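## Task

From the second shelf of the supply shelving (counting the bottom shelf as the first), take the water bottle that sits behind the front row and place it standing upright in the cart's top tray. Every other item on that shelf must still be on it at the end, upright and not stacked on anything. Release the bottle and move the robot away. The robot must not tip over or be left leaning, or the task fails. Anything that stays in place only because the robot is holding it does not count.

## Robot and tools

Robot: a Hello Robot Stretch 3 with one arm, running in a physics simulator. It has a two-wheel differential base (0.33 m long, 0.34 m wide), a lift carriage that rides up a vertical mast, a telescoping arm that reaches out to the robot's RIGHT, a wrist with yaw, pitch and roll, a two-finger gripper, and a pan/tilt head. head_camera and nav_camera are on the head; wrist_camera is on the gripper. The arm cannot move the gripper forward or back, so to do that you drive the base. A turn in place pivots about a point 0.05 m behind the front edge of the base. With the arm pulled in and the wrist folded, the wrist reaches up to 0.06 m beyond the right side and a turn sweeps a 0.28 m radius. An unfolded, level gripper reaches beyond that radius.

Frames: the base frame has its origin on the floor halfway between the drive wheels, with x forward, y left and z up. hand_pose is given in the base frame, at the point where the closed fingertips meet. With all wrist joints at zero, its x axis points up, its y axis points along the arm toward the mast, and its z axis points rearward. The fingertip pads are round and 0.04 m across. The odometry frame is the base frame as it was when the scene started.

execute_actions(actions, cameras): actions is a list holding one action or none. An empty list only returns the state and images. An action may contain "base", "joints" and "contact_limits", and all its motions start at once. The base takes exactly one relative command, measured from the base's last reported position. translate_m is a straight drive in metres (-1 to 1, positive forward, no sideways motion). rotate_rad is a turn in place in radians (-3.2 to 3.2, positive is counter-clockwise seen from above). "joints" is a set of absolute targets keyed by name, not offsets:
- lift_m 0 to 1.1 (arm height on the mast), done within ±0.004
- arm_m 0 to 0.52 (extension), ±0.004
- wrist_yaw_rad -1.345 to 4.42 (0 points along the arm, positive swings toward the front, 3.0 is folded over the base), ±0.02
- wrist_pitch_rad -1.57 to 0.451 (0 is level, negative tips the fingers down), ±0.05
- wrist_roll_rad -2.911 to 2.911 (at 0 the fingers sit side by side horizontally), ±0.02
- gripper_m -0.089 to 0.179 (larger is more open; the real fingertip gap is smaller by 0.007 when almost shut and by 0.025 when fully open, and it is zero below 0.007), ±0.004
- head_pan_rad -3.953 to 1.73 (0 faces forward, positive turns left, -1.57 faces along the arm), ±0.02
- head_tilt_rad -1.53 to 0.419 (0 is level, negative looks down), ±0.02
contact_limits only accepts arm_m, given as a motor effort percentage from 1 to 100. The arm stops once its effort reaches that value (the sign is negative when retracting), and the limit also caps its holding force until the next action. Values that are too low stop it immediately, and values above the maximum are cut down to it. A joint or base you leave out may still be driving toward an earlier target. Any unknown key or out-of-range value rejects the whole call and nothing moves. cameras is a list of head_camera, nav_camera, wrist_camera or all. Leaving it out, null or ["all"] gives every camera, and [] gives none. If a result reports a stop, the remaining robot calls in that same reply are skipped.

wait(seconds 0 to 10) commands nothing new and returns the state and images. zoom_image(camera, region [x0, y0, x1, y1]) enlarges part of that camera's latest full image, using pixels from the top-left corner, up to 504 by 504. finished_scene(scene) ends the given scene for good, reports whether the task was achieved, and then gives the next task.

Result lines: base_status and joint_status describe how each motion ended. For the base, done only means the wheels turned the commanded amount, even if they slipped. off_target means it stopped short and may still be pushing. After contact_stop, time_out or torque_fault the target is dropped and the joint holds where it ended, but the arm or lift goes slack after a contact_stop until you command it again. A slack lift can sink under load or keep pressing. on_its_own covers what this call did not command, and "held at" is a held target, not a position. motor_effort is in percent with the peak in brackets; it is biased and noisy, and a rest effort outside its normal range suggests pushing or carrying a load. lidar_m gives 12 distances in 30-degree sectors: the first points ahead, then they go counter-clockwise (4th left, 7th behind, 10th right). It sees 0.15 to 12 m in a plane 0.17 m above the floor, misses clear objects and thin legs, and is partly blocked by the robot. "-" means nothing was seen. wrist_depth_mm and head_depth_mm are 7x7 grids of median depths (the head image is sent sideways). base_odometry comes from the wheels. turned_by_wheels and turned_by_imu give the turn since the last result. base_tilt gives forward and right lean in degrees, with a fixed bias of up to about 4. Camera calibrations (K, distortion, T_world_to_cam in the base frame) are supplied and can be slightly off.

Speed: the base reaches 0.30 m/s and 1.9 rad/s only while stowed (lift_m under 0.30, arm_m under 0.03, wrist_yaw_rad over 2.54). Otherwise it is limited to 0.10 m/s and 0.63 rad/s. The robot keeps executing its last command while you think.

Gripping: to grip, send a gripper_m smaller than the object's width. To release, send at least 0.02 more than the value where contact happened. Neither the reading nor done proves you are holding something, and over-squeezing triggers a stall guard that lets things slip.

Avoid: folding or unfolding the wrist unless lift_m is in 0.32 to 0.95, pitch is -0.4 and roll is near 0 (once folded, the lift may go down to 0.25). With yaw below -0.4, keep pitch at -0.5 or lower. Pushing into something solid with the gripper above about 0.45 m can tip the robot, and repeat pushes make this worse. Do not drive while gripping or hooking something fixed, and do not snag furniture. If the robot leans, undo the motion in short steps, free the gripper, and lower the lift to about 0.2. The base, wrist and head have no contact stop. Sustained wrist strain shuts the servo off for 10 s. Loose objects may get bumped briefly. Avoid drops, slams and hard hits.

Each tool is called as name(argument=value, ...), one argument or row to a line, values as JSON.

## Session

execute_actions(
  actions=[],
)

Scene clock: 0.00 s.
base_odometry: x=+0.000 y=+0.000 heading=+0.000 (m, m, rad; odometry frame)
turned_by_wheels: +0.000 (rad since the last result)
turned_by_imu: +0.000 (rad since the last result)
base_tilt: forward=+1.0 right=+1.5 (deg)
lidar_m: 2.34 2.24 1.19 1.14 1.45 1.47 1.68 1.71 2.31 1.91 2.28 2.44
head_depth_mm: 1869 2597 2615 2619 2347 2360 2084 / 1854 2592 2588 2599 2314 2350 2082 / 1827 2568 2559 2630 2313 2318 2104 / 1831 2584 2570 2585 2289 2320 2143 / 1810 2577 2559 2584 2277 2304 2148 / 1783 2525 2544 2575 2566 2595 2168 / 1960 2495 2540 2541 2565 2571 2183
base_status: not commanded
joint_positions: lift_m=+0.374 arm_m=-0.001 wrist_yaw_rad=+3.025 wrist_pitch_rad=-0.475 wrist_roll_rad=-0.014 gripper_m=+0.037 head_pan_rad=+0.008 head_tilt_rad=+0.014
joint_status: not commanded
motor_effort: left_wheel=+0 right_wheel=+0 lift_m=+34 arm_m=+0 wrist_yaw_rad=+0 wrist_pitch_rad=+5 wrist_roll_rad=+1 gripper_m=+0 head_pan_rad=+1 head_tilt_rad=+2 (%)
hand_pose: x=+0.0039 y=+0.0714 z=+0.3742 quat_wxyz=(+0.205, +0.691, +0.128, +0.681) (m; base frame)
wrist_depth_mm: - - - - - - - / - - - - - - - / - - - - - - - / 802 807 835 842 815 830 828 / 673 659 - 679 671 655 663 / 563 574 - 582 578 569 576 / 504 517 - - 496 494 492
pictures: head_camera (sideways: a quarter turn clockwise sets it upright), nav_camera (sideways: a quarter turn counterclockwise sets it upright), wrist_camera
Images, in order (width x height): head_camera 896x504, nav_camera 672x504, wrist_camera 644x364.

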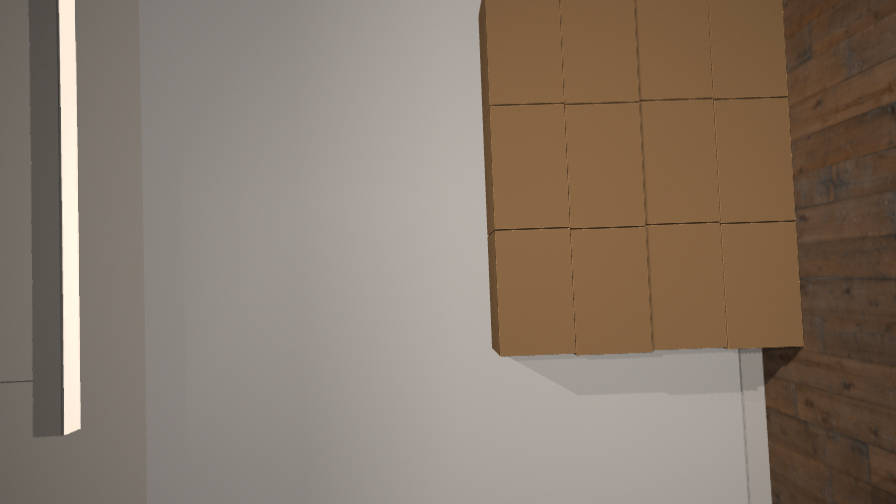

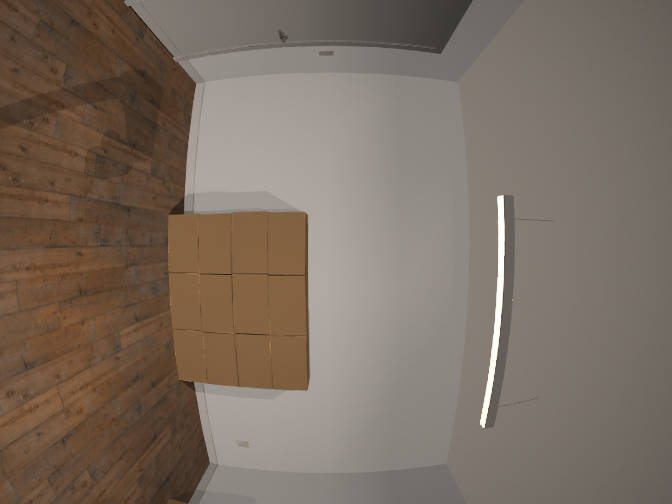

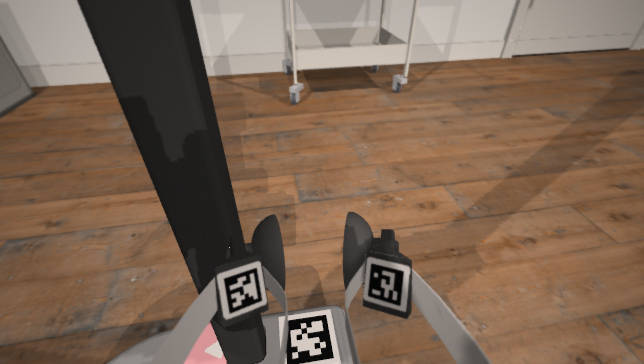

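Cart on the left. Look around.

execute_actions(
  actions=[
    {"joints":{"head_pan_rad":1.6,"head_tilt_rad":-0.5}},
  ],
  cameras=["head_camera","nav_camera"],
)

execute_actions(
  actions=[
    {"joints":{"head_pan_rad":-3.1,"head_tilt_rad":-0.4}},
  ],
  cameras=["head_camera","nav_camera"],
)

execute_actions(
  actions=[
    {"joints":{"head_pan_rad":-1.6,"head_tilt_rad":-0.4}},
  ],
  cameras=["head_camera","nav_camera"],
)

Scene clock: 1.50 s.
base_odometry: x=+0.000 y=+0.000 heading=+0.000 (m, m, rad; odometry frame)
turned_by_wheels: +0.000 (rad since the last result)
turned_by_imu: +0.000 (rad since the last result)
base_tilt: forward=+1.1 right=+1.5 (deg)
lidar_m: 2.34 2.23 1.19 1.14 1.45 1.48 1.68 1.71 2.31 1.91 2.29 2.45
head_depth_mm: 1318 1444 1552 1427 1713 1513 1261 / 1312 1428 1540 1526 1632 1507 1267 / 1303 1420 1532 1527 1541 1524 1270 / 1296 1423 1546 1727 1836 1520 1276 / 1288 1413 1558 1748 1853 1535 1284 / 1285 1406 1550 1724 1854 1529 1283 / 1281 1397 1541 1714 1861 1588 -
base_status: not commanded
joint_positions: lift_m=+0.374 arm_m=-0.001 wrist_yaw_rad=+3.025 wrist_pitch_rad=-0.475 wrist_roll_rad=-0.014 gripper_m=+0.037 head_pan_rad=+1.593 head_tilt_rad=-0.493
joint_status: all done
motor_effort: left_wheel=+0(0) right_wheel=+0(0) lift_m=+35(34) arm_m=-1(1) wrist_yaw_rad=+0(0) wrist_pitch_rad=+5(5) wrist_roll_rad=+0(0) gripper_m=+0(1) head_pan_rad=+3(39) head_tilt_rad=-3(23) (%)
hand_pose: x=+0.0039 y=+0.0714 z=+0.3742 quat_wxyz=(+0.205, +0.691, +0.128, +0.681) (m; base frame)
wrist_depth_mm: - - - - - - - / - - - - - - - / - - - - - - - / 817 803 816 830 803 813 810 / 666 674 - 670 666 668 674 / 577 555 - 566 582 569 559 / 505 509 - - 485 496 494
pictures: head_camera (sideways: a quarter turn clockwise sets it upright), nav_camera (sideways: a quarter turn counterclockwise sets it upright)
camera_calibration (this result's frames):
head_camera: T_world_to_cam=[[-0.0322893, -0.481648, -0.87577, 1.16388], [-0.999394, 0.00416704, 0.0345555, -0.038623], [-0.0129942, 0.876355, -0.481491, 0.588079], [0, 0, 0, 1]] pos_world=[0.00662284, 0.0453752, 1.30378]
nav_camera: T_world_to_cam=[[-0.0194104, 0.454147, 0.890715, -1.12072], [0.999706, 0.0217505, 0.0106956, 0.0330297], [-0.0145161, 0.890661, -0.454436, 0.55249], [0, 0, 0, 1]] pos_world=[-0.0467535, 0.0161699, 1.24896]
Images, in order (width x height): head_camera 896x504, nav_camera 672x504.

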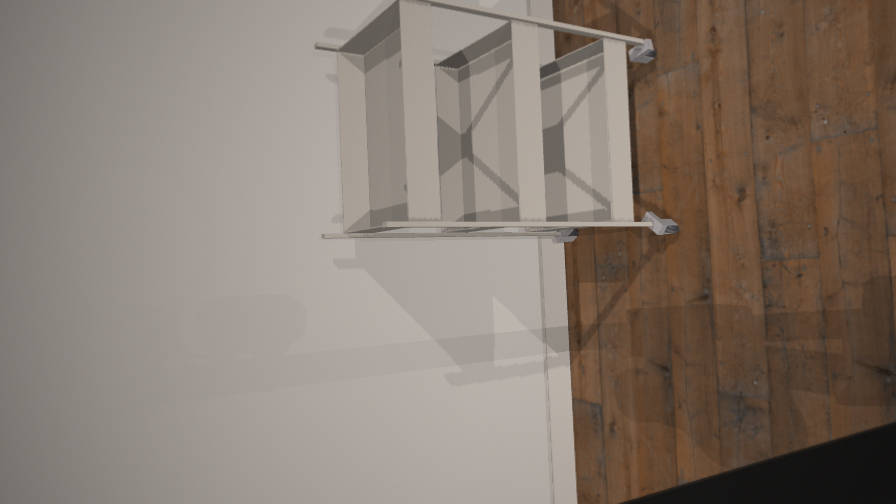

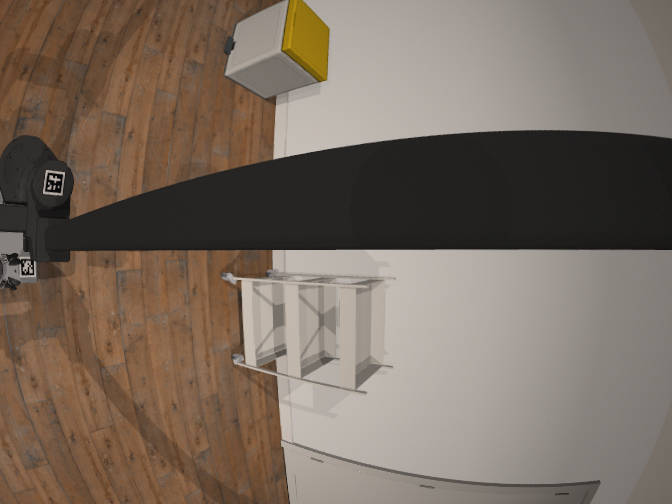

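Scene clock: 3.97 s.
base_odometry: x=+0.000 y=+0.000 heading=+0.000 (m, m, rad; odometry frame)
turned_by_wheels: +0.000 (rad since the last result)
turned_by_imu: +0.000 (rad since the last result)
base_tilt: forward=+1.1 right=+1.5 (deg)
lidar_m: 2.34 2.24 1.19 1.14 1.45 1.47 1.68 1.71 2.32 1.90 2.29 2.45
head_depth_mm: 1810 1942 2112 2319 2100 1633 1350 / 1480 1672 1887 2253 2006 1628 1341 / 1719 1915 2054 1851 1988 1625 1340 / 1712 1910 2049 1965 1976 1648 1351 / 1725 1904 2074 2007 2008 1647 1353 / 1729 1883 2031 2002 1982 1658 1358 / 1545 1633 1737 2257 2151 1667 1352
base_status: not commanded
joint_positions: lift_m=+0.374 arm_m=-0.001 wrist_yaw_rad=+3.025 wrist_pitch_rad=-0.475 wrist_roll_rad=-0.014 gripper_m=+0.037 head_pan_rad=-3.093 head_tilt_rad=-0.408
joint_status: all done
motor_effort: left_wheel=+0(0) right_wheel=+0(1) lift_m=+34(34) arm_m=-2(0) wrist_yaw_rad=+0(0) wrist_pitch_rad=+5(5) wrist_roll_rad=+1(1) gripper_m=+1(0) head_pan_rad=-4(38) head_tilt_rad=+3(11) (%)
hand_pose: x=+0.0039 y=+0.0714 z=+0.3742 quat_wxyz=(+0.205, +0.691, +0.128, +0.681) (m; base frame)
wrist_depth_mm: - - - - - - - / - - - - - - - / - - - - - - - / 801 830 807 795 822 815 813 / 653 668 - 678 684 661 668 / 565 567 - 564 586 563 555 / 494 511 - - 490 492 494
pictures: head_camera (sideways: a quarter turn clockwise sets it upright), nav_camera (sideways: a quarter turn counterclockwise sets it upright)
camera_calibration (this result's frames):
head_camera: T_world_to_cam=[[0.406522, -0.0230456, -0.91335, 1.21023], [0.0256962, -0.998998, 0.0366437, -0.0475987], [-0.91328, -0.0383661, -0.405522, 0.494717], [0, 0, 0, 1]] pos_world=[-0.0389454, -0.000680182, 1.30772]
nav_camera: T_world_to_cam=[[-0.376473, -0.0278395, 0.926009, -1.16459], [-0.0476913, 0.998805, 0.010639, 0.0394915], [-0.925199, -0.0401573, -0.377351, 0.457734], [0, 0, 0, 1]] pos_world=[-0.0130558, -0.0534844, 1.25072]
Images, in order (width x height): head_camera 896x504, nav_camera 672x504.

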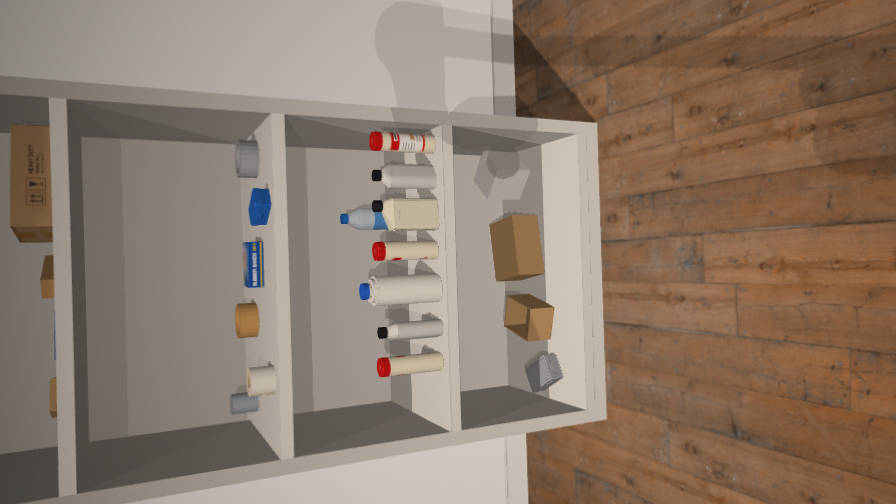

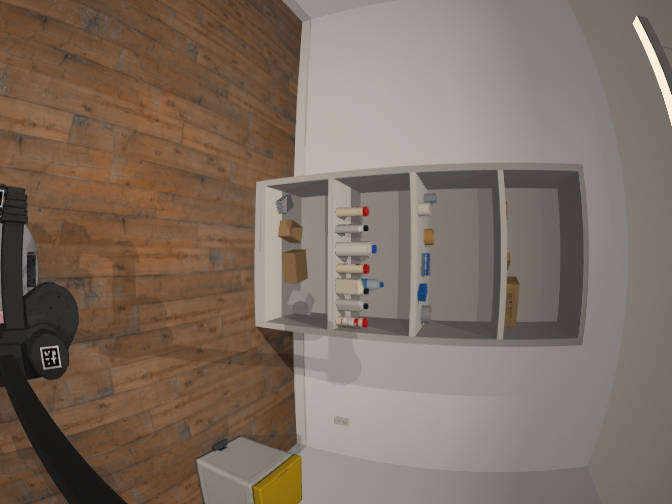

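Scene clock: 5.23 s.
base_odometry: x=+0.000 y=+0.000 heading=+0.000 (m, m, rad; odometry frame)
turned_by_wheels: +0.000 (rad since the last result)
turned_by_imu: +0.000 (rad since the last result)
base_tilt: forward=+1.0 right=+1.5 (deg)
lidar_m: 2.34 2.24 1.19 1.14 1.45 1.48 1.68 1.71 2.31 1.91 2.28 2.45
head_depth_mm: 1929 2105 2285 2486 2077 1628 1338 / 1921 2088 2259 2475 2104 1634 1343 / 1896 2020 2174 2376 2107 1635 1349 / 1881 2021 1966 2079 2106 1639 1345 / 1853 2006 2088 2133 2106 1651 1345 / 1851 1984 2140 2335 2139 1658 1359 / 1835 1961 2130 2307 2129 1660 1358
base_status: not commanded
joint_positions: lift_m=+0.374 arm_m=-0.001 wrist_yaw_rad=+3.025 wrist_pitch_rad=-0.475 wrist_roll_rad=-0.014 gripper_m=+0.037 head_pan_rad=-1.607 head_tilt_rad=-0.408
joint_status: all done
motor_effort: left_wheel=+0(0) right_wheel=+0(0) lift_m=+35(34) arm_m=+0(0) wrist_yaw_rad=+0(0) wrist_pitch_rad=+5(5) wrist_roll_rad=+1(0) gripper_m=+0(1) head_pan_rad=+3(40) head_tilt_rad=+3(4) (%)
hand_pose: x=+0.0039 y=+0.0714 z=+0.3742 quat_wxyz=(+0.205, +0.691, +0.128, +0.681) (m; base frame)
wrist_depth_mm: - - - - - - - / - - - - - - - / - - - - - - - / 823 805 823 825 813 822 822 / 674 658 - 691 662 665 665 / 582 571 - 572 587 561 561 / 498 510 - - 484 489 492
pictures: head_camera (sideways: a quarter turn clockwise sets it upright), nav_camera (sideways: a quarter turn counterclockwise sets it upright)
camera_calibration (this result's frames):
head_camera: T_world_to_cam=[[0.0575807, 0.402981, -0.913395, 1.21241], [0.997557, -0.0594755, 0.0366463, -0.0535304], [-0.0395568, -0.913274, -0.405421, 0.489256], [0, 0, 0, 1]] pos_world=[0.00294134, -0.0449391, 1.30773]
nav_camera: T_world_to_cam=[[-0.00432118, -0.377373, 0.926051, -1.16691], [-0.999238, 0.0375491, 0.0106388, 0.0452961], [-0.0387872, -0.9253, -0.377248, 0.452194], [0, 0, 0, 1]] pos_world=[0.0577585, -0.023647, 1.25073]
Images, in order (width x height): head_camera 896x504, nav_camera 672x504.

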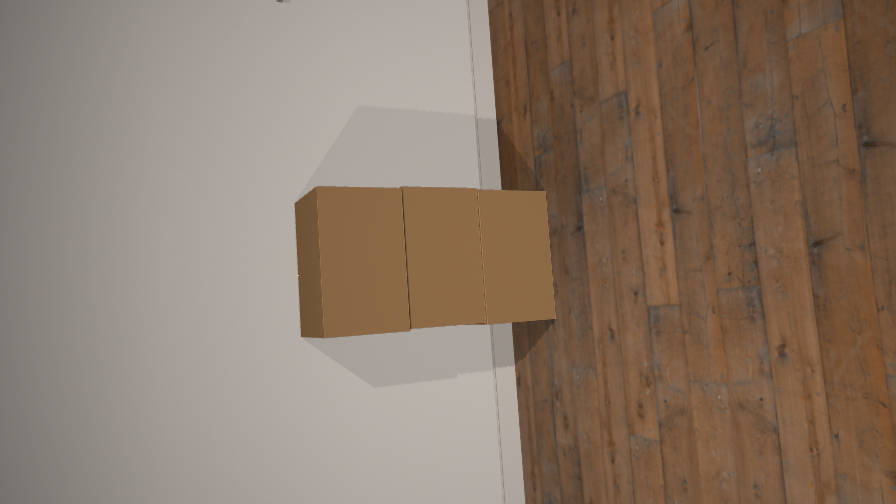

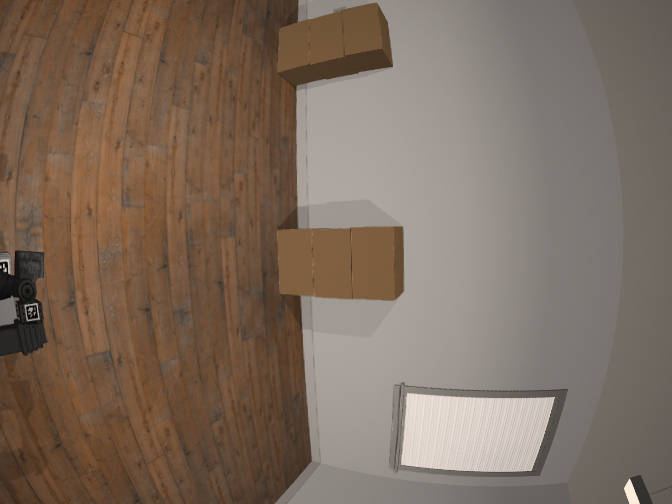

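execute_actions(
  actions=[
    {"joints":{"lift_m":0.28}},
  ],
  cameras=[],
)

execute_actions(
  actions=[
    {"base":{"translate_m":-1.0}},
  ],
  cameras=[],
)

execute_actions(
  actions=[
    {"base":{"rotate_rad":-1.57},"joints":{"head_tilt_rad":-0.7}},
  ],
  cameras=["head_camera"],
)

Scene clock: 7.73 s.
base_odometry: x=+0.000 y=+0.000 heading=+0.000 (m, m, rad; odometry frame)
turned_by_wheels: +0.000 (rad since the last result)
turned_by_imu: +0.000 (rad since the last result)
base_tilt: forward=+1.1 right=+1.5 (deg)
lidar_m: 2.34 2.24 1.19 1.13 1.45 1.47 1.68 1.71 2.32 1.90 2.28 2.45
head_depth_mm: 1943 2098 2283 2487 2069 1635 1330 / 1928 2066 2238 2441 2095 1647 1334 / 1902 2045 2173 2383 2103 1639 1342 / 1873 2028 1962 2072 2116 1644 1346 / 1869 2009 2100 2126 2128 1630 1349 / 1840 1987 2140 2343 2138 1659 1353 / 1828 1952 2125 2317 2147 1666 1357
base_status: not commanded
joint_positions: lift_m=+0.281 arm_m=-0.001 wrist_yaw_rad=+3.025 wrist_pitch_rad=-0.475 wrist_roll_rad=-0.014 gripper_m=+0.037 head_pan_rad=-1.607 head_tilt_rad=-0.408
joint_status: all done
motor_effort: left_wheel=+0(0) right_wheel=-1(1) lift_m=+15(32) arm_m=-1(1) wrist_yaw_rad=+0(0) wrist_pitch_rad=+5(5) wrist_roll_rad=+1(0) gripper_m=-1(0) head_pan_rad=+4(3) head_tilt_rad=+3(4) (%)
hand_pose: x=+0.0039 y=+0.0714 z=+0.2808 quat_wxyz=(+0.206, +0.691, +0.128, +0.681) (m; base frame)
wrist_depth_mm: - - - - - - - / - - - - - - - / 859 864 842 843 801 853 863 / 685 667 667 659 680 679 656 / 549 544 - 563 556 547 549 / 463 484 - - 477 459 455 / - - - - 403 405 397
pictures: none
No camera images: the call's "cameras" was empty. Leave "cameras" out to get every camera's image.

Scene clock: 12.67 s.
base_odometry: x=-1.000 y=+0.000 heading=+0.000 (m, m, rad; odometry frame)
turned_by_wheels: +0.000 (rad since the last result)
turned_by_imu: +0.001 (rad since the last result)
base_tilt: forward=+1.1 right=+1.5 (deg)
lidar_m: 3.35 1.62 1.56 1.04 1.08 0.73 0.85 0.82 1.55 2.24 2.03 2.98
head_depth_mm: 1954 2107 2333 2491 2088 1632 1338 / 1937 2085 2267 2494 2091 1629 1340 / 1926 2051 2240 2451 2090 1635 1344 / 1883 2073 2225 2429 2112 1653 1348 / 1877 2040 2201 2408 2119 1649 1346 / 1873 2007 2172 2369 2119 1657 1354 / 1835 1996 2138 2295 2115 1653 1362
base_status: done
joint_positions: lift_m=+0.281 arm_m=-0.001 wrist_yaw_rad=+3.025 wrist_pitch_rad=-0.475 wrist_roll_rad=-0.014 gripper_m=+0.037 head_pan_rad=-1.607 head_tilt_rad=-0.408
joint_status: not commanded
motor_effort: left_wheel=+0(9) right_wheel=+0(8) lift_m=+15(16) arm_m=+0(1) wrist_yaw_rad=+0(0) wrist_pitch_rad=+5(5) wrist_roll_rad=+0(1) gripper_m=+0(0) head_pan_rad=+3(3) head_tilt_rad=+2(3) (%)
hand_pose: x=+0.0039 y=+0.0714 z=+0.2807 quat_wxyz=(+0.206, +0.691, +0.128, +0.681) (m; base frame)
wrist_depth_mm: - - 913 - - - - / - - - - - - - / 871 848 861 845 852 826 838 / 665 657 666 672 659 666 659 / 547 555 - 555 551 543 534 / 471 487 - - 477 457 462 / - - - - 397 398 403
pictures: none
No camera images: the call's "cameras" was empty. Leave "cameras" out to get every camera's image.

Scene clock: 14.83 s.
base_odometry: x=-1.000 y=+0.000 heading=-1.570 (m, m, rad; odometry frame)
turned_by_wheels: -1.570 (rad since the last result)
turned_by_imu: -1.546 (rad since the last result)
base_tilt: forward=+1.1 right=+1.4 (deg)
lidar_m: 2.24 2.03 2.98 3.34 1.60 1.56 1.04 1.09 0.73 0.82 0.82 1.58
head_depth_mm: 782 736 824 895 1497 1327 1165 / 934 762 1067 989 1168 1282 1166 / 939 741 1218 960 1369 1288 1160 / 930 786 1181 1030 1359 1285 1165 / 925 744 1191 1060 1330 1284 1166 / 917 750 1184 1035 980 1283 1165 / 898 793 1169 1130 983 1265 1168
base_status: done
joint_positions: lift_m=+0.281 arm_m=-0.001 wrist_yaw_rad=+3.025 wrist_pitch_rad=-0.475 wrist_roll_rad=-0.014 gripper_m=+0.037 head_pan_rad=-1.607 head_tilt_rad=-0.691
joint_status: all done
motor_effort: left_wheel=+3(15) right_wheel=-3(9) lift_m=+16(15) arm_m=+0(1) wrist_yaw_rad=+0(0) wrist_pitch_rad=+5(5) wrist_roll_rad=+1(1) gripper_m=+1(1) head_pan_rad=+3(2) head_tilt_rad=-4(19) (%)
hand_pose: x=+0.0039 y=+0.0713 z=+0.2807 quat_wxyz=(+0.206, +0.691, +0.128, +0.681) (m; base frame)
wrist_depth_mm: - - - - - - - / - - - - - - - / 864 850 859 855 852 840 834 / 659 669 676 663 651 662 647 / 543 550 - 559 544 545 532 / 464 487 - - 478 463 457 / - - - - 402 401 402
pictures: head_camera (sideways: a quarter turn clockwise sets it upright)
camera_calibration (this result's frames):
head_camera: T_world_to_cam=[[0.0659135, 0.641873, -0.763973, 1.01752], [0.997257, -0.0682041, 0.0287371, -0.0432196], [-0.0336605, -0.763772, -0.644608, 0.800421], [0, 0, 0, 1]] pos_world=[0.00297517, -0.0447287, 1.29456]
Images, in order (width x height): head_camera 896x504.

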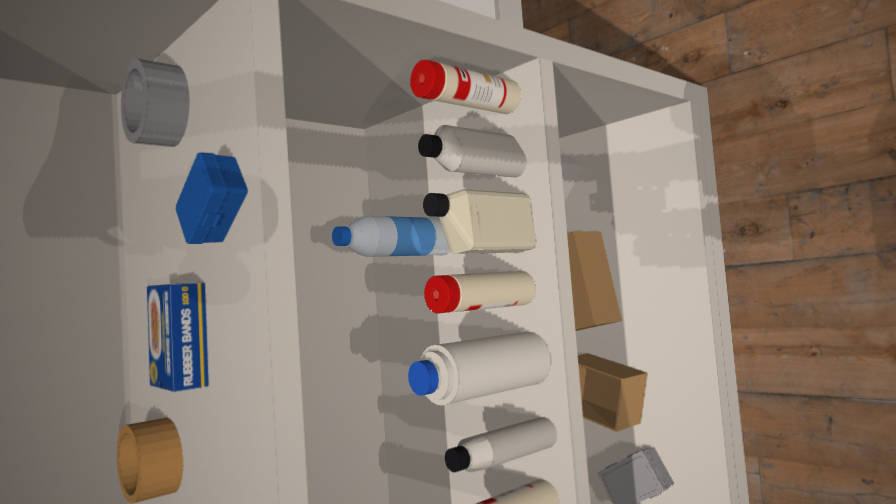

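execute_actions(
  actions=[
    {"joints":{"lift_m":0.6,"wrist_pitch_rad":-0.4}},
  ],
  cameras=[],
)

execute_actions(
  actions=[
    {"joints":{"wrist_yaw_rad":0.0,"gripper_m":0.09}},
  ],
  cameras=[],
)

execute_actions(
  actions=[
    {"joints":{"wrist_pitch_rad":0.0}},
  ],
)

Scene clock: 19.33 s.
base_odometry: x=-1.000 y=+0.000 heading=-1.570 (m, m, rad; odometry frame)
turned_by_wheels: +0.000 (rad since the last result)
turned_by_imu: +0.001 (rad since the last result)
base_tilt: forward=+1.1 right=+1.5 (deg)
lidar_m: 2.24 2.03 2.98 3.33 1.60 1.56 1.04 1.09 0.73 0.82 0.82 1.57
head_depth_mm: 782 736 826 898 1493 1326 1158 / 933 762 1069 988 1167 1280 1189 / 939 742 1223 960 1373 1279 1180 / 932 785 1180 1028 1360 1281 1179 / 921 745 1195 1061 1327 1290 1162 / 913 751 1180 1031 979 1289 1169 / 895 793 1167 1134 982 1261 1166
base_status: not commanded
joint_positions: lift_m=+0.599 arm_m=-0.001 wrist_yaw_rad=+3.025 wrist_pitch_rad=-0.421 wrist_roll_rad=-0.014 gripper_m=+0.037 head_pan_rad=-1.607 head_tilt_rad=-0.691
joint_status: all done
motor_effort: left_wheel=+3(3) right_wheel=-3(3) lift_m=+52(53) arm_m=+0(1) wrist_yaw_rad=+0(1) wrist_pitch_rad=+7(9) wrist_roll_rad=+1(1) gripper_m=-1(1) head_pan_rad=+3(2) head_tilt_rad=-3(3) (%)
hand_pose: x=+0.0047 y=+0.0785 z=+0.6113 quat_wxyz=(+0.187, +0.694, +0.109, +0.687) (m; base frame)
wrist_depth_mm: - - - - - - - / - - - - - - - / - - - - - - - / - - - - - - - / - - - - - - - / 868 874 - 840 877 854 849 / 755 764 739 742 741 744 743
pictures: none
No camera images: the call's "cameras" was empty. Leave "cameras" out to get every camera's image.

Scene clock: 21.83 s.
base_odometry: x=-1.000 y=+0.000 heading=-1.570 (m, m, rad; odometry frame)
turned_by_wheels: +0.000 (rad since the last result)
turned_by_imu: +0.000 (rad since the last result)
base_tilt: forward=+1.1 right=+1.5 (deg)
lidar_m: 2.24 2.03 2.97 3.34 1.60 1.56 1.04 1.09 0.73 0.82 0.82 1.58
head_depth_mm: 780 739 827 899 1490 1331 1162 / 936 763 1068 986 1170 1285 1181 / 939 741 1225 959 1374 1282 1186 / 930 786 1177 1029 1360 1285 - / 921 745 1198 1058 1324 1283 1165 / 915 750 1180 1034 977 1284 1171 / 896 794 1162 1127 979 1265 1167
base_status: not commanded
joint_positions: lift_m=+0.599 arm_m=-0.001 wrist_yaw_rad=+0.002 wrist_pitch_rad=-0.421 wrist_roll_rad=-0.014 gripper_m=+0.090 head_pan_rad=-1.607 head_tilt_rad=-0.691
joint_status: all done
motor_effort: left_wheel=+3(3) right_wheel=-3(3) lift_m=+52(51) arm_m=-1(1) wrist_yaw_rad=-2(2) wrist_pitch_rad=+7(7) wrist_roll_rad=+1(0) gripper_m=+0(80) head_pan_rad=+2(3) head_tilt_rad=-2(3) (%)
hand_pose: x=-0.0210 y=-0.3681 z=+0.6113 quat_wxyz=(+0.697, +0.150, -0.686, -0.146) (m; base frame)
wrist_depth_mm: 393 384 392 398 408 410 383 / 416 457 420 433 436 439 844 / 436 437 435 449 458 464 970 / 625 867 - - 870 539 - / 636 848 878 831 860 635 - / 644 758 777 762 780 873 852 / 687 672 694 702 712 741 747
pictures: none
No camera images: the call's "cameras" was empty. Leave "cameras" out to get every camera's image.

Scene clock: 22.87 s.
base_odometry: x=-1.000 y=+0.000 heading=-1.570 (m, m, rad; odometry frame)
turned_by_wheels: +0.000 (rad since the last result)
turned_by_imu: +0.000 (rad since the last result)
base_tilt: forward=+1.1 right=+1.4 (deg)
lidar_m: 2.24 2.04 2.98 3.32 1.60 1.56 1.04 1.09 0.73 0.82 0.82 1.57
head_depth_mm: 782 736 825 899 1486 1334 1154 / 935 764 1071 987 1164 1279 1182 / 941 740 1225 960 1370 1276 1185 / 932 786 1181 1027 1356 1279 - / 922 744 1192 1060 1161 1285 1162 / 914 752 1181 1033 980 1292 1170 / 894 793 1168 1132 976 1271 1169
base_status: not commanded
joint_positions: lift_m=+0.599 arm_m=-0.001 wrist_yaw_rad=+0.002 wrist_pitch_rad=-0.025 wrist_roll_rad=-0.014 gripper_m=+0.090 head_pan_rad=-1.607 head_tilt_rad=-0.691
joint_status: all done
motor_effort: left_wheel=+3(3) right_wheel=-3(3) lift_m=+52(52) arm_m=+0(1) wrist_yaw_rad=-2(2) wrist_pitch_rad=+8(8) wrist_roll_rad=+1(1) gripper_m=+0(1) head_pan_rad=+3(3) head_tilt_rad=-3(2) (%)
hand_pose: x=-0.0208 y=-0.3996 z=+0.7074 quat_wxyz=(+0.712, +0.010, -0.702, -0.008) (m; base frame)
wrist_depth_mm: 575 599 611 641 664 491 840 / 627 779 774 802 800 498 856 / 641 824 805 804 823 497 870 / 559 828 437 466 468 466 900 / 549 453 554 463 468 474 922 / 449 448 454 460 451 444 995 / 572 920 919 940 829 560 -
pictures: head_camera (sideways: a quarter turn clockwise sets it upright), nav_camera (sideways: a quarter turn counterclockwise sets it upright), wrist_camera
camera_calibration (this result's frames):
head_camera: T_world_to_cam=[[0.0659134, 0.641873, -0.763973, 1.01752], [0.997257, -0.0682039, 0.0287371, -0.0432196], [-0.0336603, -0.763772, -0.644608, 0.800421], [0, 0, 0, 1]] pos_world=[0.00297518, -0.0447287, 1.29456]
nav_camera: T_world_to_cam=[[-0.0128348, -0.620862, 0.783815, -0.981367], [-0.999368, 0.0339516, 0.0105287, 0.0454442], [-0.0331486, -0.783184, -0.620905, 0.76919], [0, 0, 0, 1]] pos_world=[0.0583174, -0.00841894, 1.24633]
wrist_camera: T_world_to_cam=[[-0.998307, 0.0331902, -0.0477661, 0.0260109], [0.0533166, 0.193918, -0.979568, 0.807016], [-0.0232493, -0.980456, -0.195359, -0.090493], [0, 0, 0, 1]] pos_world=[-0.0191644, -0.246082, 0.774091]
Images, in order (width x height): head_camera 896x504, nav_camera 672x504, wrist_camera 644x364.

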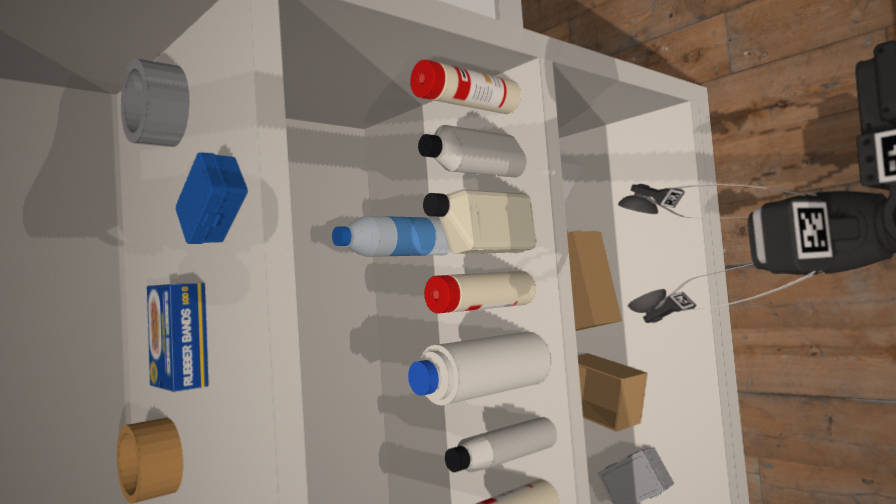

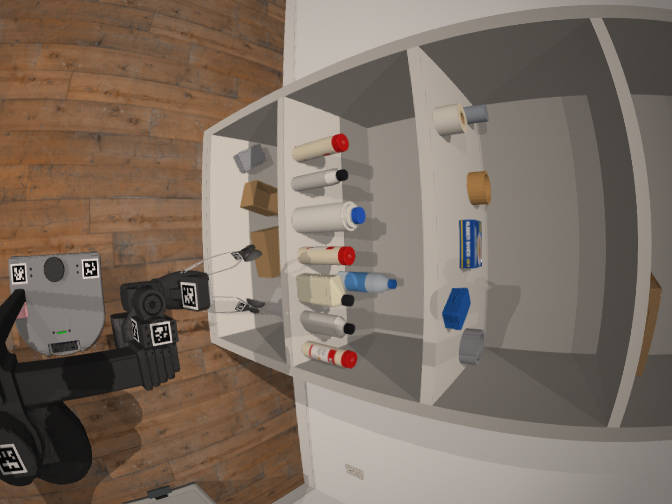

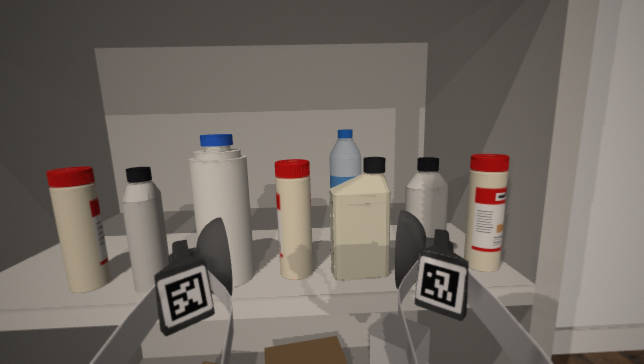

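execute_actions(
  actions=[
    {"base":{"rotate_rad":0.6}},
  ],
  cameras=[],
)

execute_actions(
  actions=[
    {"base":{"translate_m":-0.19}},
  ],
  cameras=[],
)

execute_actions(
  actions=[
    {"base":{"rotate_rad":-0.6}},
  ],
  cameras=[],
)

execute_actions(
  actions=[
    {"base":{"translate_m":0.07},"joints":{"lift_m":0.61,"gripper_m":0.07}},
  ],
  cameras=["wrist_camera"],
)

Scene clock: 25.20 s.
base_odometry: x=-1.000 y=+0.000 heading=-0.970 (m, m, rad; odometry frame)
turned_by_wheels: +0.600 (rad since the last result)
turned_by_imu: +0.593 (rad since the last result)
base_tilt: forward=+1.1 right=+1.5 (deg)
lidar_m: 2.03 2.98 3.34 1.56 1.56 1.04 1.12 0.73 0.82 0.82 1.70 2.03
head_depth_mm: 915 776 1153 1050 929 1252 1164 / 965 778 1225 1087 999 1266 1184 / 969 706 1283 1025 1374 1293 1181 / 865 787 1112 1125 1417 1335 - / 734 787 922 1074 1387 1327 1167 / 707 1384 1643 1858 1584 1343 1168 / 1301 1501 1803 1936 1575 1340 1167
base_status: done
joint_positions: lift_m=+0.599 arm_m=-0.001 wrist_yaw_rad=+0.002 wrist_pitch_rad=-0.025 wrist_roll_rad=-0.014 gripper_m=+0.090 head_pan_rad=-1.607 head_tilt_rad=-0.691
joint_status: not commanded
motor_effort: left_wheel=-3(7) right_wheel=+3(7) lift_m=+51(51) arm_m=+0(1) wrist_yaw_rad=-1(2) wrist_pitch_rad=+8(8) wrist_roll_rad=+0(1) gripper_m=+0(1) head_pan_rad=+3(3) head_tilt_rad=-2(1) (%)
hand_pose: x=-0.0210 y=-0.3996 z=+0.7075 quat_wxyz=(+0.712, +0.010, -0.702, -0.008) (m; base frame)
wrist_depth_mm: - - - 594 649 670 608 / - - - 676 831 722 646 / - - - 700 851 759 656 / - - - 683 508 402 666 / - - - 602 516 412 380 / - - - 671 515 408 384 / - - - 769 928 840 363
pictures: none
No camera images: the call's "cameras" was empty. Leave "cameras" out to get every camera's image.

Scene clock: 28.27 s.
base_odometry: x=-1.107 y=+0.157 heading=-0.970 (m, m, rad; odometry frame)
turned_by_wheels: +0.000 (rad since the last result)
turned_by_imu: +0.001 (rad since the last result)
base_tilt: forward=+1.1 right=+1.5 (deg)
lidar_m: 2.21 3.18 3.44 1.53 1.40 0.88 1.37 0.57 0.77 0.78 0.86 2.31
head_depth_mm: 834 673 588 1053 832 1201 1122 / 868 704 614 1118 876 1248 1157 / 906 776 644 1057 921 1252 1183 / 961 786 1250 1091 1000 1290 - / 950 711 1180 1058 1384 1313 1171 / 852 750 1018 1078 1314 1335 1169 / 754 775 895 1755 1580 1342 1168
base_status: done
joint_positions: lift_m=+0.599 arm_m=-0.001 wrist_yaw_rad=+0.002 wrist_pitch_rad=-0.025 wrist_roll_rad=-0.014 gripper_m=+0.090 head_pan_rad=-1.607 head_tilt_rad=-0.691
joint_status: not commanded
motor_effort: left_wheel=-2(8) right_wheel=+3(3) lift_m=+52(52) arm_m=-1(1) wrist_yaw_rad=-1(1) wrist_pitch_rad=+8(8) wrist_roll_rad=+0(1) gripper_m=-1(0) head_pan_rad=+3(4) head_tilt_rad=-3(3) (%)
hand_pose: x=-0.0210 y=-0.3996 z=+0.7075 quat_wxyz=(+0.712, +0.010, -0.702, -0.008) (m; base frame)
wrist_depth_mm: - 560 605 644 645 612 553 / - - 654 851 749 628 567 / - - 691 840 755 670 571 / - - 641 838 387 481 424 / - - 626 464 389 348 287 / - - 505 453 401 351 291 / - - 754 931 368 325 304
pictures: none
No camera images: the call's "cameras" was empty. Leave "cameras" out to get every camera's image.

Scene clock: 30.17 s.
base_odometry: x=-1.107 y=+0.157 heading=-1.570 (m, m, rad; odometry frame)
turned_by_wheels: -0.600 (rad since the last result)
turned_by_imu: -0.593 (rad since the last result)
base_tilt: forward=+1.1 right=+1.5 (deg)
lidar_m: 2.40 2.22 3.16 3.45 1.53 1.43 0.89 0.93 0.57 0.66 0.77 0.86
head_depth_mm: 458 530 1155 1374 1532 1337 1162 / 559 583 597 724 1454 1317 1183 / 815 724 616 939 895 1209 1184 / 840 738 619 1123 894 1252 - / 831 787 584 1015 877 1254 1166 / 822 791 592 1124 870 1261 1164 / 818 687 596 1130 863 1235 1165
base_status: done
joint_positions: lift_m=+0.599 arm_m=-0.001 wrist_yaw_rad=+0.001 wrist_pitch_rad=-0.025 wrist_roll_rad=-0.014 gripper_m=+0.090 head_pan_rad=-1.607 head_tilt_rad=-0.691
joint_status: not commanded
motor_effort: left_wheel=+3(8) right_wheel=-4(7) lift_m=+52(52) arm_m=-2(0) wrist_yaw_rad=-1(1) wrist_pitch_rad=+8(8) wrist_roll_rad=+1(0) gripper_m=+0(0) head_pan_rad=+4(3) head_tilt_rad=-3(2) (%)
hand_pose: x=-0.0211 y=-0.3996 z=+0.7076 quat_wxyz=(+0.712, +0.010, -0.702, -0.008) (m; base frame)
wrist_depth_mm: 595 604 624 631 445 279 732 / 684 678 689 699 454 288 773 / 710 693 719 718 462 307 782 / 326 731 736 735 355 313 791 / 324 368 340 363 365 802 848 / 334 364 355 379 380 850 864 / 341 343 346 346 338 339 889
pictures: none
No camera images: the call's "cameras" was empty. Leave "cameras" out to get every camera's image.

Scene clock: 31.83 s.
base_odometry: x=-1.107 y=+0.087 heading=-1.570 (m, m, rad; odometry frame)
turned_by_wheels: +0.000 (rad since the last result)
turned_by_imu: +0.000 (rad since the last result)
base_tilt: forward=+1.0 right=+1.5 (deg)
lidar_m: 2.33 2.15 3.13 3.43 1.58 1.50 0.95 1.00 0.60 0.76 0.75 0.80
head_depth_mm: 580 598 607 721 1522 1330 1170 / 771 708 614 831 894 1206 1183 / 846 708 617 1124 899 1252 1186 / 837 785 585 1056 882 1276 1143 / 830 789 594 1092 878 1255 1165 / 824 685 597 1130 871 1263 1166 / 815 753 597 1129 864 1240 1161
base_status: done
joint_positions: lift_m=+0.609 arm_m=-0.001 wrist_yaw_rad=+0.001 wrist_pitch_rad=-0.024 wrist_roll_rad=-0.014 gripper_m=+0.070 head_pan_rad=-1.607 head_tilt_rad=-0.691
joint_status: all done
motor_effort: left_wheel=+3(9) right_wheel=-4(4) lift_m=+51(58) arm_m=+0(1) wrist_yaw_rad=-1(1) wrist_pitch_rad=+8(8) wrist_roll_rad=+1(1) gripper_m=+0(71) head_pan_rad=+3(3) head_tilt_rad=-3(2) (%)
hand_pose: x=-0.0211 y=-0.3996 z=+0.7177 quat_wxyz=(+0.712, +0.009, -0.702, -0.008) (m; base frame)
wrist_depth_mm: 560 574 590 600 555 352 282 / 682 704 708 709 653 349 743 / 699 722 732 720 647 361 770 / 674 345 721 730 533 344 800 / 366 341 351 346 366 350 831 / 366 347 393 357 364 362 848 / 356 343 360 363 359 339 877
pictures: wrist_camera
camera_calibration (this result's frames):
wrist_camera: T_world_to_cam=[[-0.998274, 0.0341105, -0.047811, 0.0266551], [0.0535089, 0.192632, -0.979811, 0.816806], [-0.0242119, -0.980678, -0.194125, -0.0895218], [0, 0, 0, 1]] pos_world=[-0.0192647, -0.246044, 0.784212]
Images, in order (width x height): wrist_camera 644x364.

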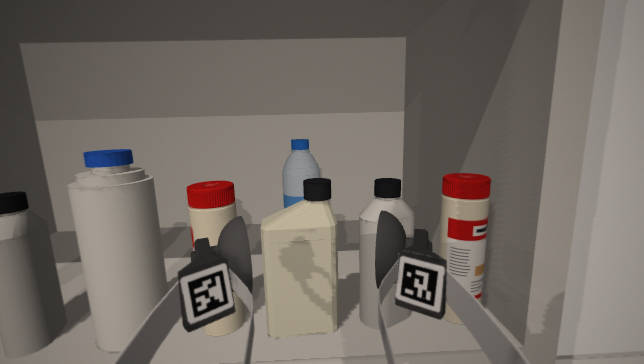

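execute_actions(
  actions=[
    {"joints":{"arm_m":0.16,"lift_m":0.605}},
  ],
  cameras=["wrist_camera"],
)

Scene clock: 34.40 s.
base_odometry: x=-1.107 y=+0.087 heading=-1.570 (m, m, rad; odometry frame)
turned_by_wheels: +0.000 (rad since the last result)
turned_by_imu: +0.000 (rad since the last result)
base_tilt: forward=+1.1 right=+1.5 (deg)
lidar_m: 2.33 2.15 3.12 3.44 1.58 1.49 0.95 1.01 0.59 0.76 0.75 0.80
head_depth_mm: 579 598 606 717 1524 1337 1173 / 774 707 614 828 893 1296 - / 845 707 615 1120 899 - 1165 / 839 786 586 1058 840 - 1167 / 830 787 596 1095 881 1255 1164 / 826 684 595 1128 873 1258 1163 / 814 753 597 1131 863 1239 1168
base_status: not commanded
joint_positions: lift_m=+0.606 arm_m=+0.160 wrist_yaw_rad=+0.001 wrist_pitch_rad=-0.024 wrist_roll_rad=-0.014 gripper_m=+0.070 head_pan_rad=-1.607 head_tilt_rad=-0.691
joint_status: all done
motor_effort: left_wheel=+3(3) right_wheel=-3(3) lift_m=+15(42) arm_m=+2(4) wrist_yaw_rad=-1(2) wrist_pitch_rad=+8(8) wrist_roll_rad=+1(1) gripper_m=+1(1) head_pan_rad=+3(4) head_tilt_rad=-3(3) (%)
hand_pose: x=-0.0211 y=-0.5602 z=+0.7142 quat_wxyz=(+0.712, +0.009, -0.702, -0.008) (m; base frame)
wrist_depth_mm: 522 529 529 532 543 350 239 / 528 539 546 557 552 355 241 / 563 557 561 573 580 362 242 / 569 572 588 584 604 362 244 / 585 196 594 348 487 339 194 / 427 184 190 191 435 223 196 / 228 190 186 190 200 224 205
pictures: wrist_camera
camera_calibration (this result's frames):
wrist_camera: T_world_to_cam=[[-0.998267, 0.0343024, -0.0478191, 0.0320283], [0.0535483, 0.192396, -0.979855, 0.844233], [-0.0244112, -0.980718, -0.193899, -0.247882], [0, 0, 0, 1]] pos_world=[-0.0192855, -0.406628, 0.780693]
Images, in order (width x height): wrist_camera 644x364.

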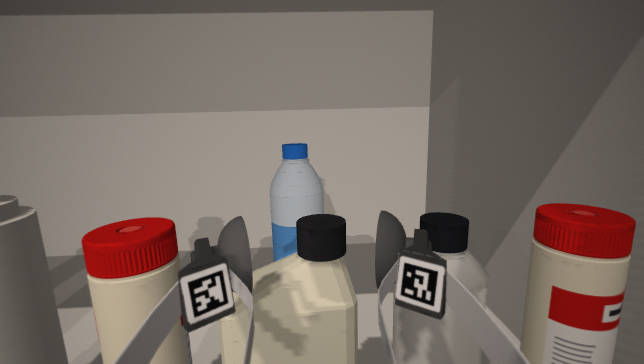

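execute_actions(
  actions=[
    {"joints":{"arm_m":0.213}},
  ],
  cameras=["wrist_camera"],
)

execute_actions(
  actions=[
    {"joints":{"gripper_m":0.0}},
  ],
  cameras=["wrist_camera"],
)

execute_actions(
  actions=[
    {"joints":{"lift_m":0.635}},
  ],
  cameras=["wrist_camera","head_camera"],
)

Scene clock: 37.40 s.
base_odometry: x=-1.107 y=+0.087 heading=-1.570 (m, m, rad; odometry frame)
turned_by_wheels: +0.000 (rad since the last result)
turned_by_imu: +0.000 (rad since the last result)
base_tilt: forward=+1.1 right=+1.4 (deg)
lidar_m: 2.32 2.15 3.11 3.44 1.58 1.50 0.96 1.01 0.59 0.76 0.75 0.80
head_depth_mm: 578 597 606 719 1531 1333 1180 / 773 708 614 828 885 1328 - / 843 703 616 1120 889 1201 1164 / 837 786 587 1084 - 1227 1161 / 830 788 594 1094 879 1264 1165 / 824 685 597 1126 869 1263 1162 / 819 755 597 1135 864 1238 1171
base_status: not commanded
joint_positions: lift_m=+0.606 arm_m=+0.213 wrist_yaw_rad=+0.001 wrist_pitch_rad=-0.024 wrist_roll_rad=-0.014 gripper_m=+0.070 head_pan_rad=-1.607 head_tilt_rad=-0.691
joint_status: all done
motor_effort: left_wheel=+3(3) right_wheel=-4(4) lift_m=+15(15) arm_m=+3(4) wrist_yaw_rad=-1(1) wrist_pitch_rad=+8(8) wrist_roll_rad=+0(0) gripper_m=+0(1) head_pan_rad=+2(3) head_tilt_rad=-3(3) (%)
hand_pose: x=-0.0211 y=-0.6132 z=+0.7142 quat_wxyz=(+0.712, +0.009, -0.702, -0.008) (m; base frame)
wrist_depth_mm: 467 484 490 485 484 349 237 / 492 485 496 497 503 350 240 / 503 508 516 520 517 355 242 / 520 531 523 529 548 353 242 / 530 537 542 305 552 319 244 / 135 164 419 141 438 152 174 / 132 151 148 139 320 149 174
pictures: wrist_camera
camera_calibration (this result's frames):
wrist_camera: T_world_to_cam=[[-0.998267, 0.0343024, -0.0478193, 0.0338466], [0.0535485, 0.192396, -0.979855, 0.854431], [-0.0244112, -0.980718, -0.193899, -0.299864], [0, 0, 0, 1]] pos_world=[-0.0192855, -0.459632, 0.780693]
Images, in order (width x height): wrist_camera 644x364.

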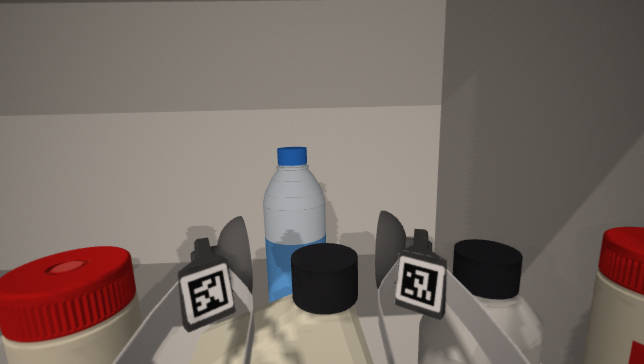

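Scene clock: 38.60 s.
base_odometry: x=-1.107 y=+0.087 heading=-1.570 (m, m, rad; odometry frame)
turned_by_wheels: +0.000 (rad since the last result)
turned_by_imu: +0.000 (rad since the last result)
base_tilt: forward=+1.1 right=+1.5 (deg)
lidar_m: 2.33 2.15 3.12 3.43 1.57 1.50 0.95 1.01 0.60 0.76 0.75 0.80
head_depth_mm: 580 597 606 721 1534 1329 1180 / 776 709 613 831 884 1332 - / 847 706 616 1120 881 1205 1165 / 837 785 585 1091 - 1232 1162 / 835 789 595 1090 874 1264 1165 / 822 687 596 1133 872 1259 1165 / 818 754 598 1133 866 1240 1170
base_status: not commanded
joint_positions: lift_m=+0.606 arm_m=+0.213 wrist_yaw_rad=+0.001 wrist_pitch_rad=-0.024 wrist_roll_rad=-0.014 gripper_m=+0.001 head_pan_rad=-1.607 head_tilt_rad=-0.691
joint_status: all done
motor_effort: left_wheel=+3(3) right_wheel=-3(3) lift_m=+15(15) arm_m=+3(2) wrist_yaw_rad=-1(1) wrist_pitch_rad=+8(8) wrist_roll_rad=+1(1) gripper_m=-13(88) head_pan_rad=+3(3) head_tilt_rad=-2(2) (%)
hand_pose: x=-0.0211 y=-0.6132 z=+0.7143 quat_wxyz=(+0.712, +0.009, -0.702, -0.008) (m; base frame)
wrist_depth_mm: 474 479 476 485 497 350 239 / 492 494 502 504 508 353 241 / 509 504 520 517 527 356 243 / 519 523 527 526 537 354 243 / 522 538 548 306 561 316 245 / 134 424 487 136 414 152 174 / 132 151 141 137 338 147 172
pictures: wrist_camera
camera_calibration (this result's frames):
wrist_camera: T_world_to_cam=[[-0.998267, 0.0342969, -0.0478262, 0.0338498], [0.05355, 0.192231, -0.979888, 0.854396], [-0.0244134, -0.98075, -0.193734, -0.299999], [0, 0, 0, 1]] pos_world=[-0.0192858, -0.459626, 0.780711]
Images, in order (width x height): wrist_camera 644x364.

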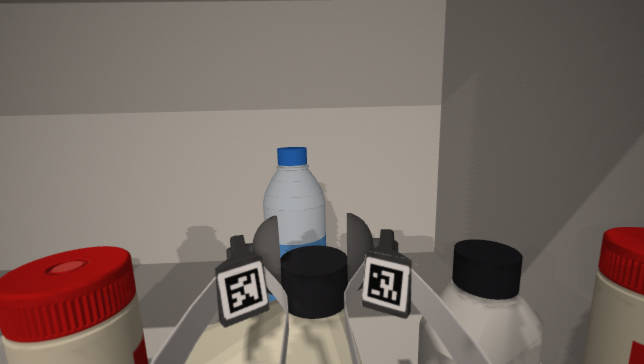

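Scene clock: 39.67 s.
base_odometry: x=-1.107 y=+0.087 heading=-1.570 (m, m, rad; odometry frame)
turned_by_wheels: +0.000 (rad since the last result)
turned_by_imu: +0.000 (rad since the last result)
base_tilt: forward=+1.0 right=+1.5 (deg)
lidar_m: 2.33 2.15 3.11 3.45 1.57 1.50 0.95 1.01 0.59 0.76 0.75 0.80
head_depth_mm: 579 596 605 719 1537 1332 1187 / 774 707 614 829 879 - - / 848 707 616 1122 858 1219 1158 / 838 785 585 1043 - 1229 1165 / 830 788 594 1092 876 1257 1159 / 824 685 595 1128 874 1254 1160 / 817 752 597 1137 864 1238 1164
base_status: not commanded
joint_positions: lift_m=+0.634 arm_m=+0.213 wrist_yaw_rad=+0.001 wrist_pitch_rad=-0.024 wrist_roll_rad=-0.014 gripper_m=+0.001 head_pan_rad=-1.607 head_tilt_rad=-0.691
joint_status: all done
motor_effort: left_wheel=+2(3) right_wheel=-3(3) lift_m=+52(52) arm_m=+3(3) wrist_yaw_rad=-1(1) wrist_pitch_rad=+8(8) wrist_roll_rad=+0(1) gripper_m=-13(12) head_pan_rad=+3(3) head_tilt_rad=-3(4) (%)
hand_pose: x=-0.0211 y=-0.6132 z=+0.7426 quat_wxyz=(+0.712, +0.009, -0.702, -0.008) (m; base frame)
wrist_depth_mm: 466 488 486 486 494 346 239 / 493 493 496 503 515 350 240 / 505 513 519 515 531 350 241 / 509 531 529 538 532 358 244 / 526 550 541 304 557 357 245 / 532 530 540 135 508 316 236 / 142 157 142 137 392 159 174
pictures: head_camera (sideways: a quarter turn clockwise sets it upright), wrist_camera
camera_calibration (this result's frames):
head_camera: T_world_to_cam=[[0.0659136, 0.641873, -0.763973, 1.01752], [0.997257, -0.0682041, 0.0287371, -0.0432196], [-0.0336605, -0.763772, -0.644608, 0.800421], [0, 0, 0, 1]] pos_world=[0.00297517, -0.0447287, 1.29456]
wrist_camera: T_world_to_cam=[[-0.998267, 0.0343273, -0.0477988, 0.0352037], [0.0535464, 0.192928, -0.979751, 0.882489], [-0.0244104, -0.980612, -0.194431, -0.293885], [0, 0, 0, 1]] pos_world=[-0.0192853, -0.459652, 0.809161]
Images, in order (width x height): head_camera 896x504, wrist_camera 644x364.

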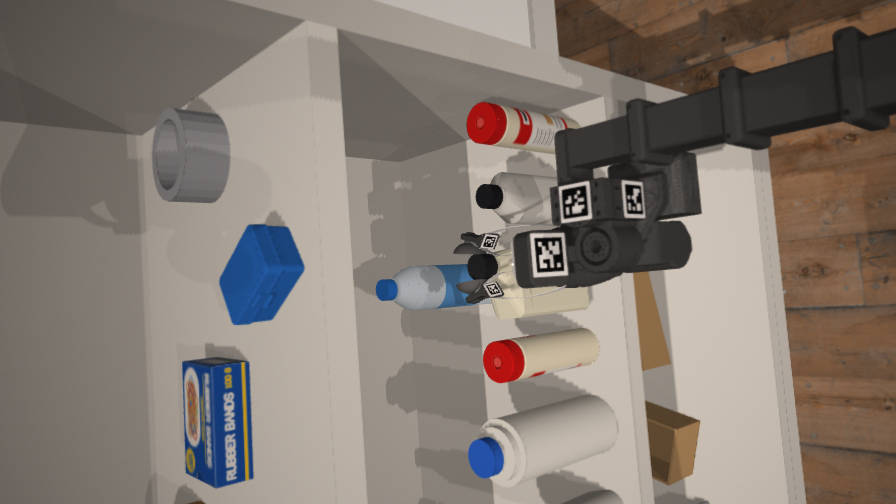

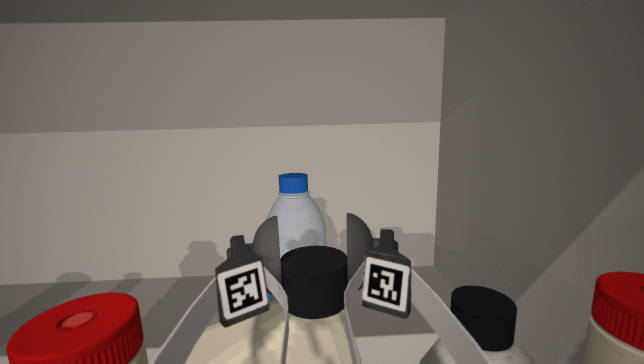

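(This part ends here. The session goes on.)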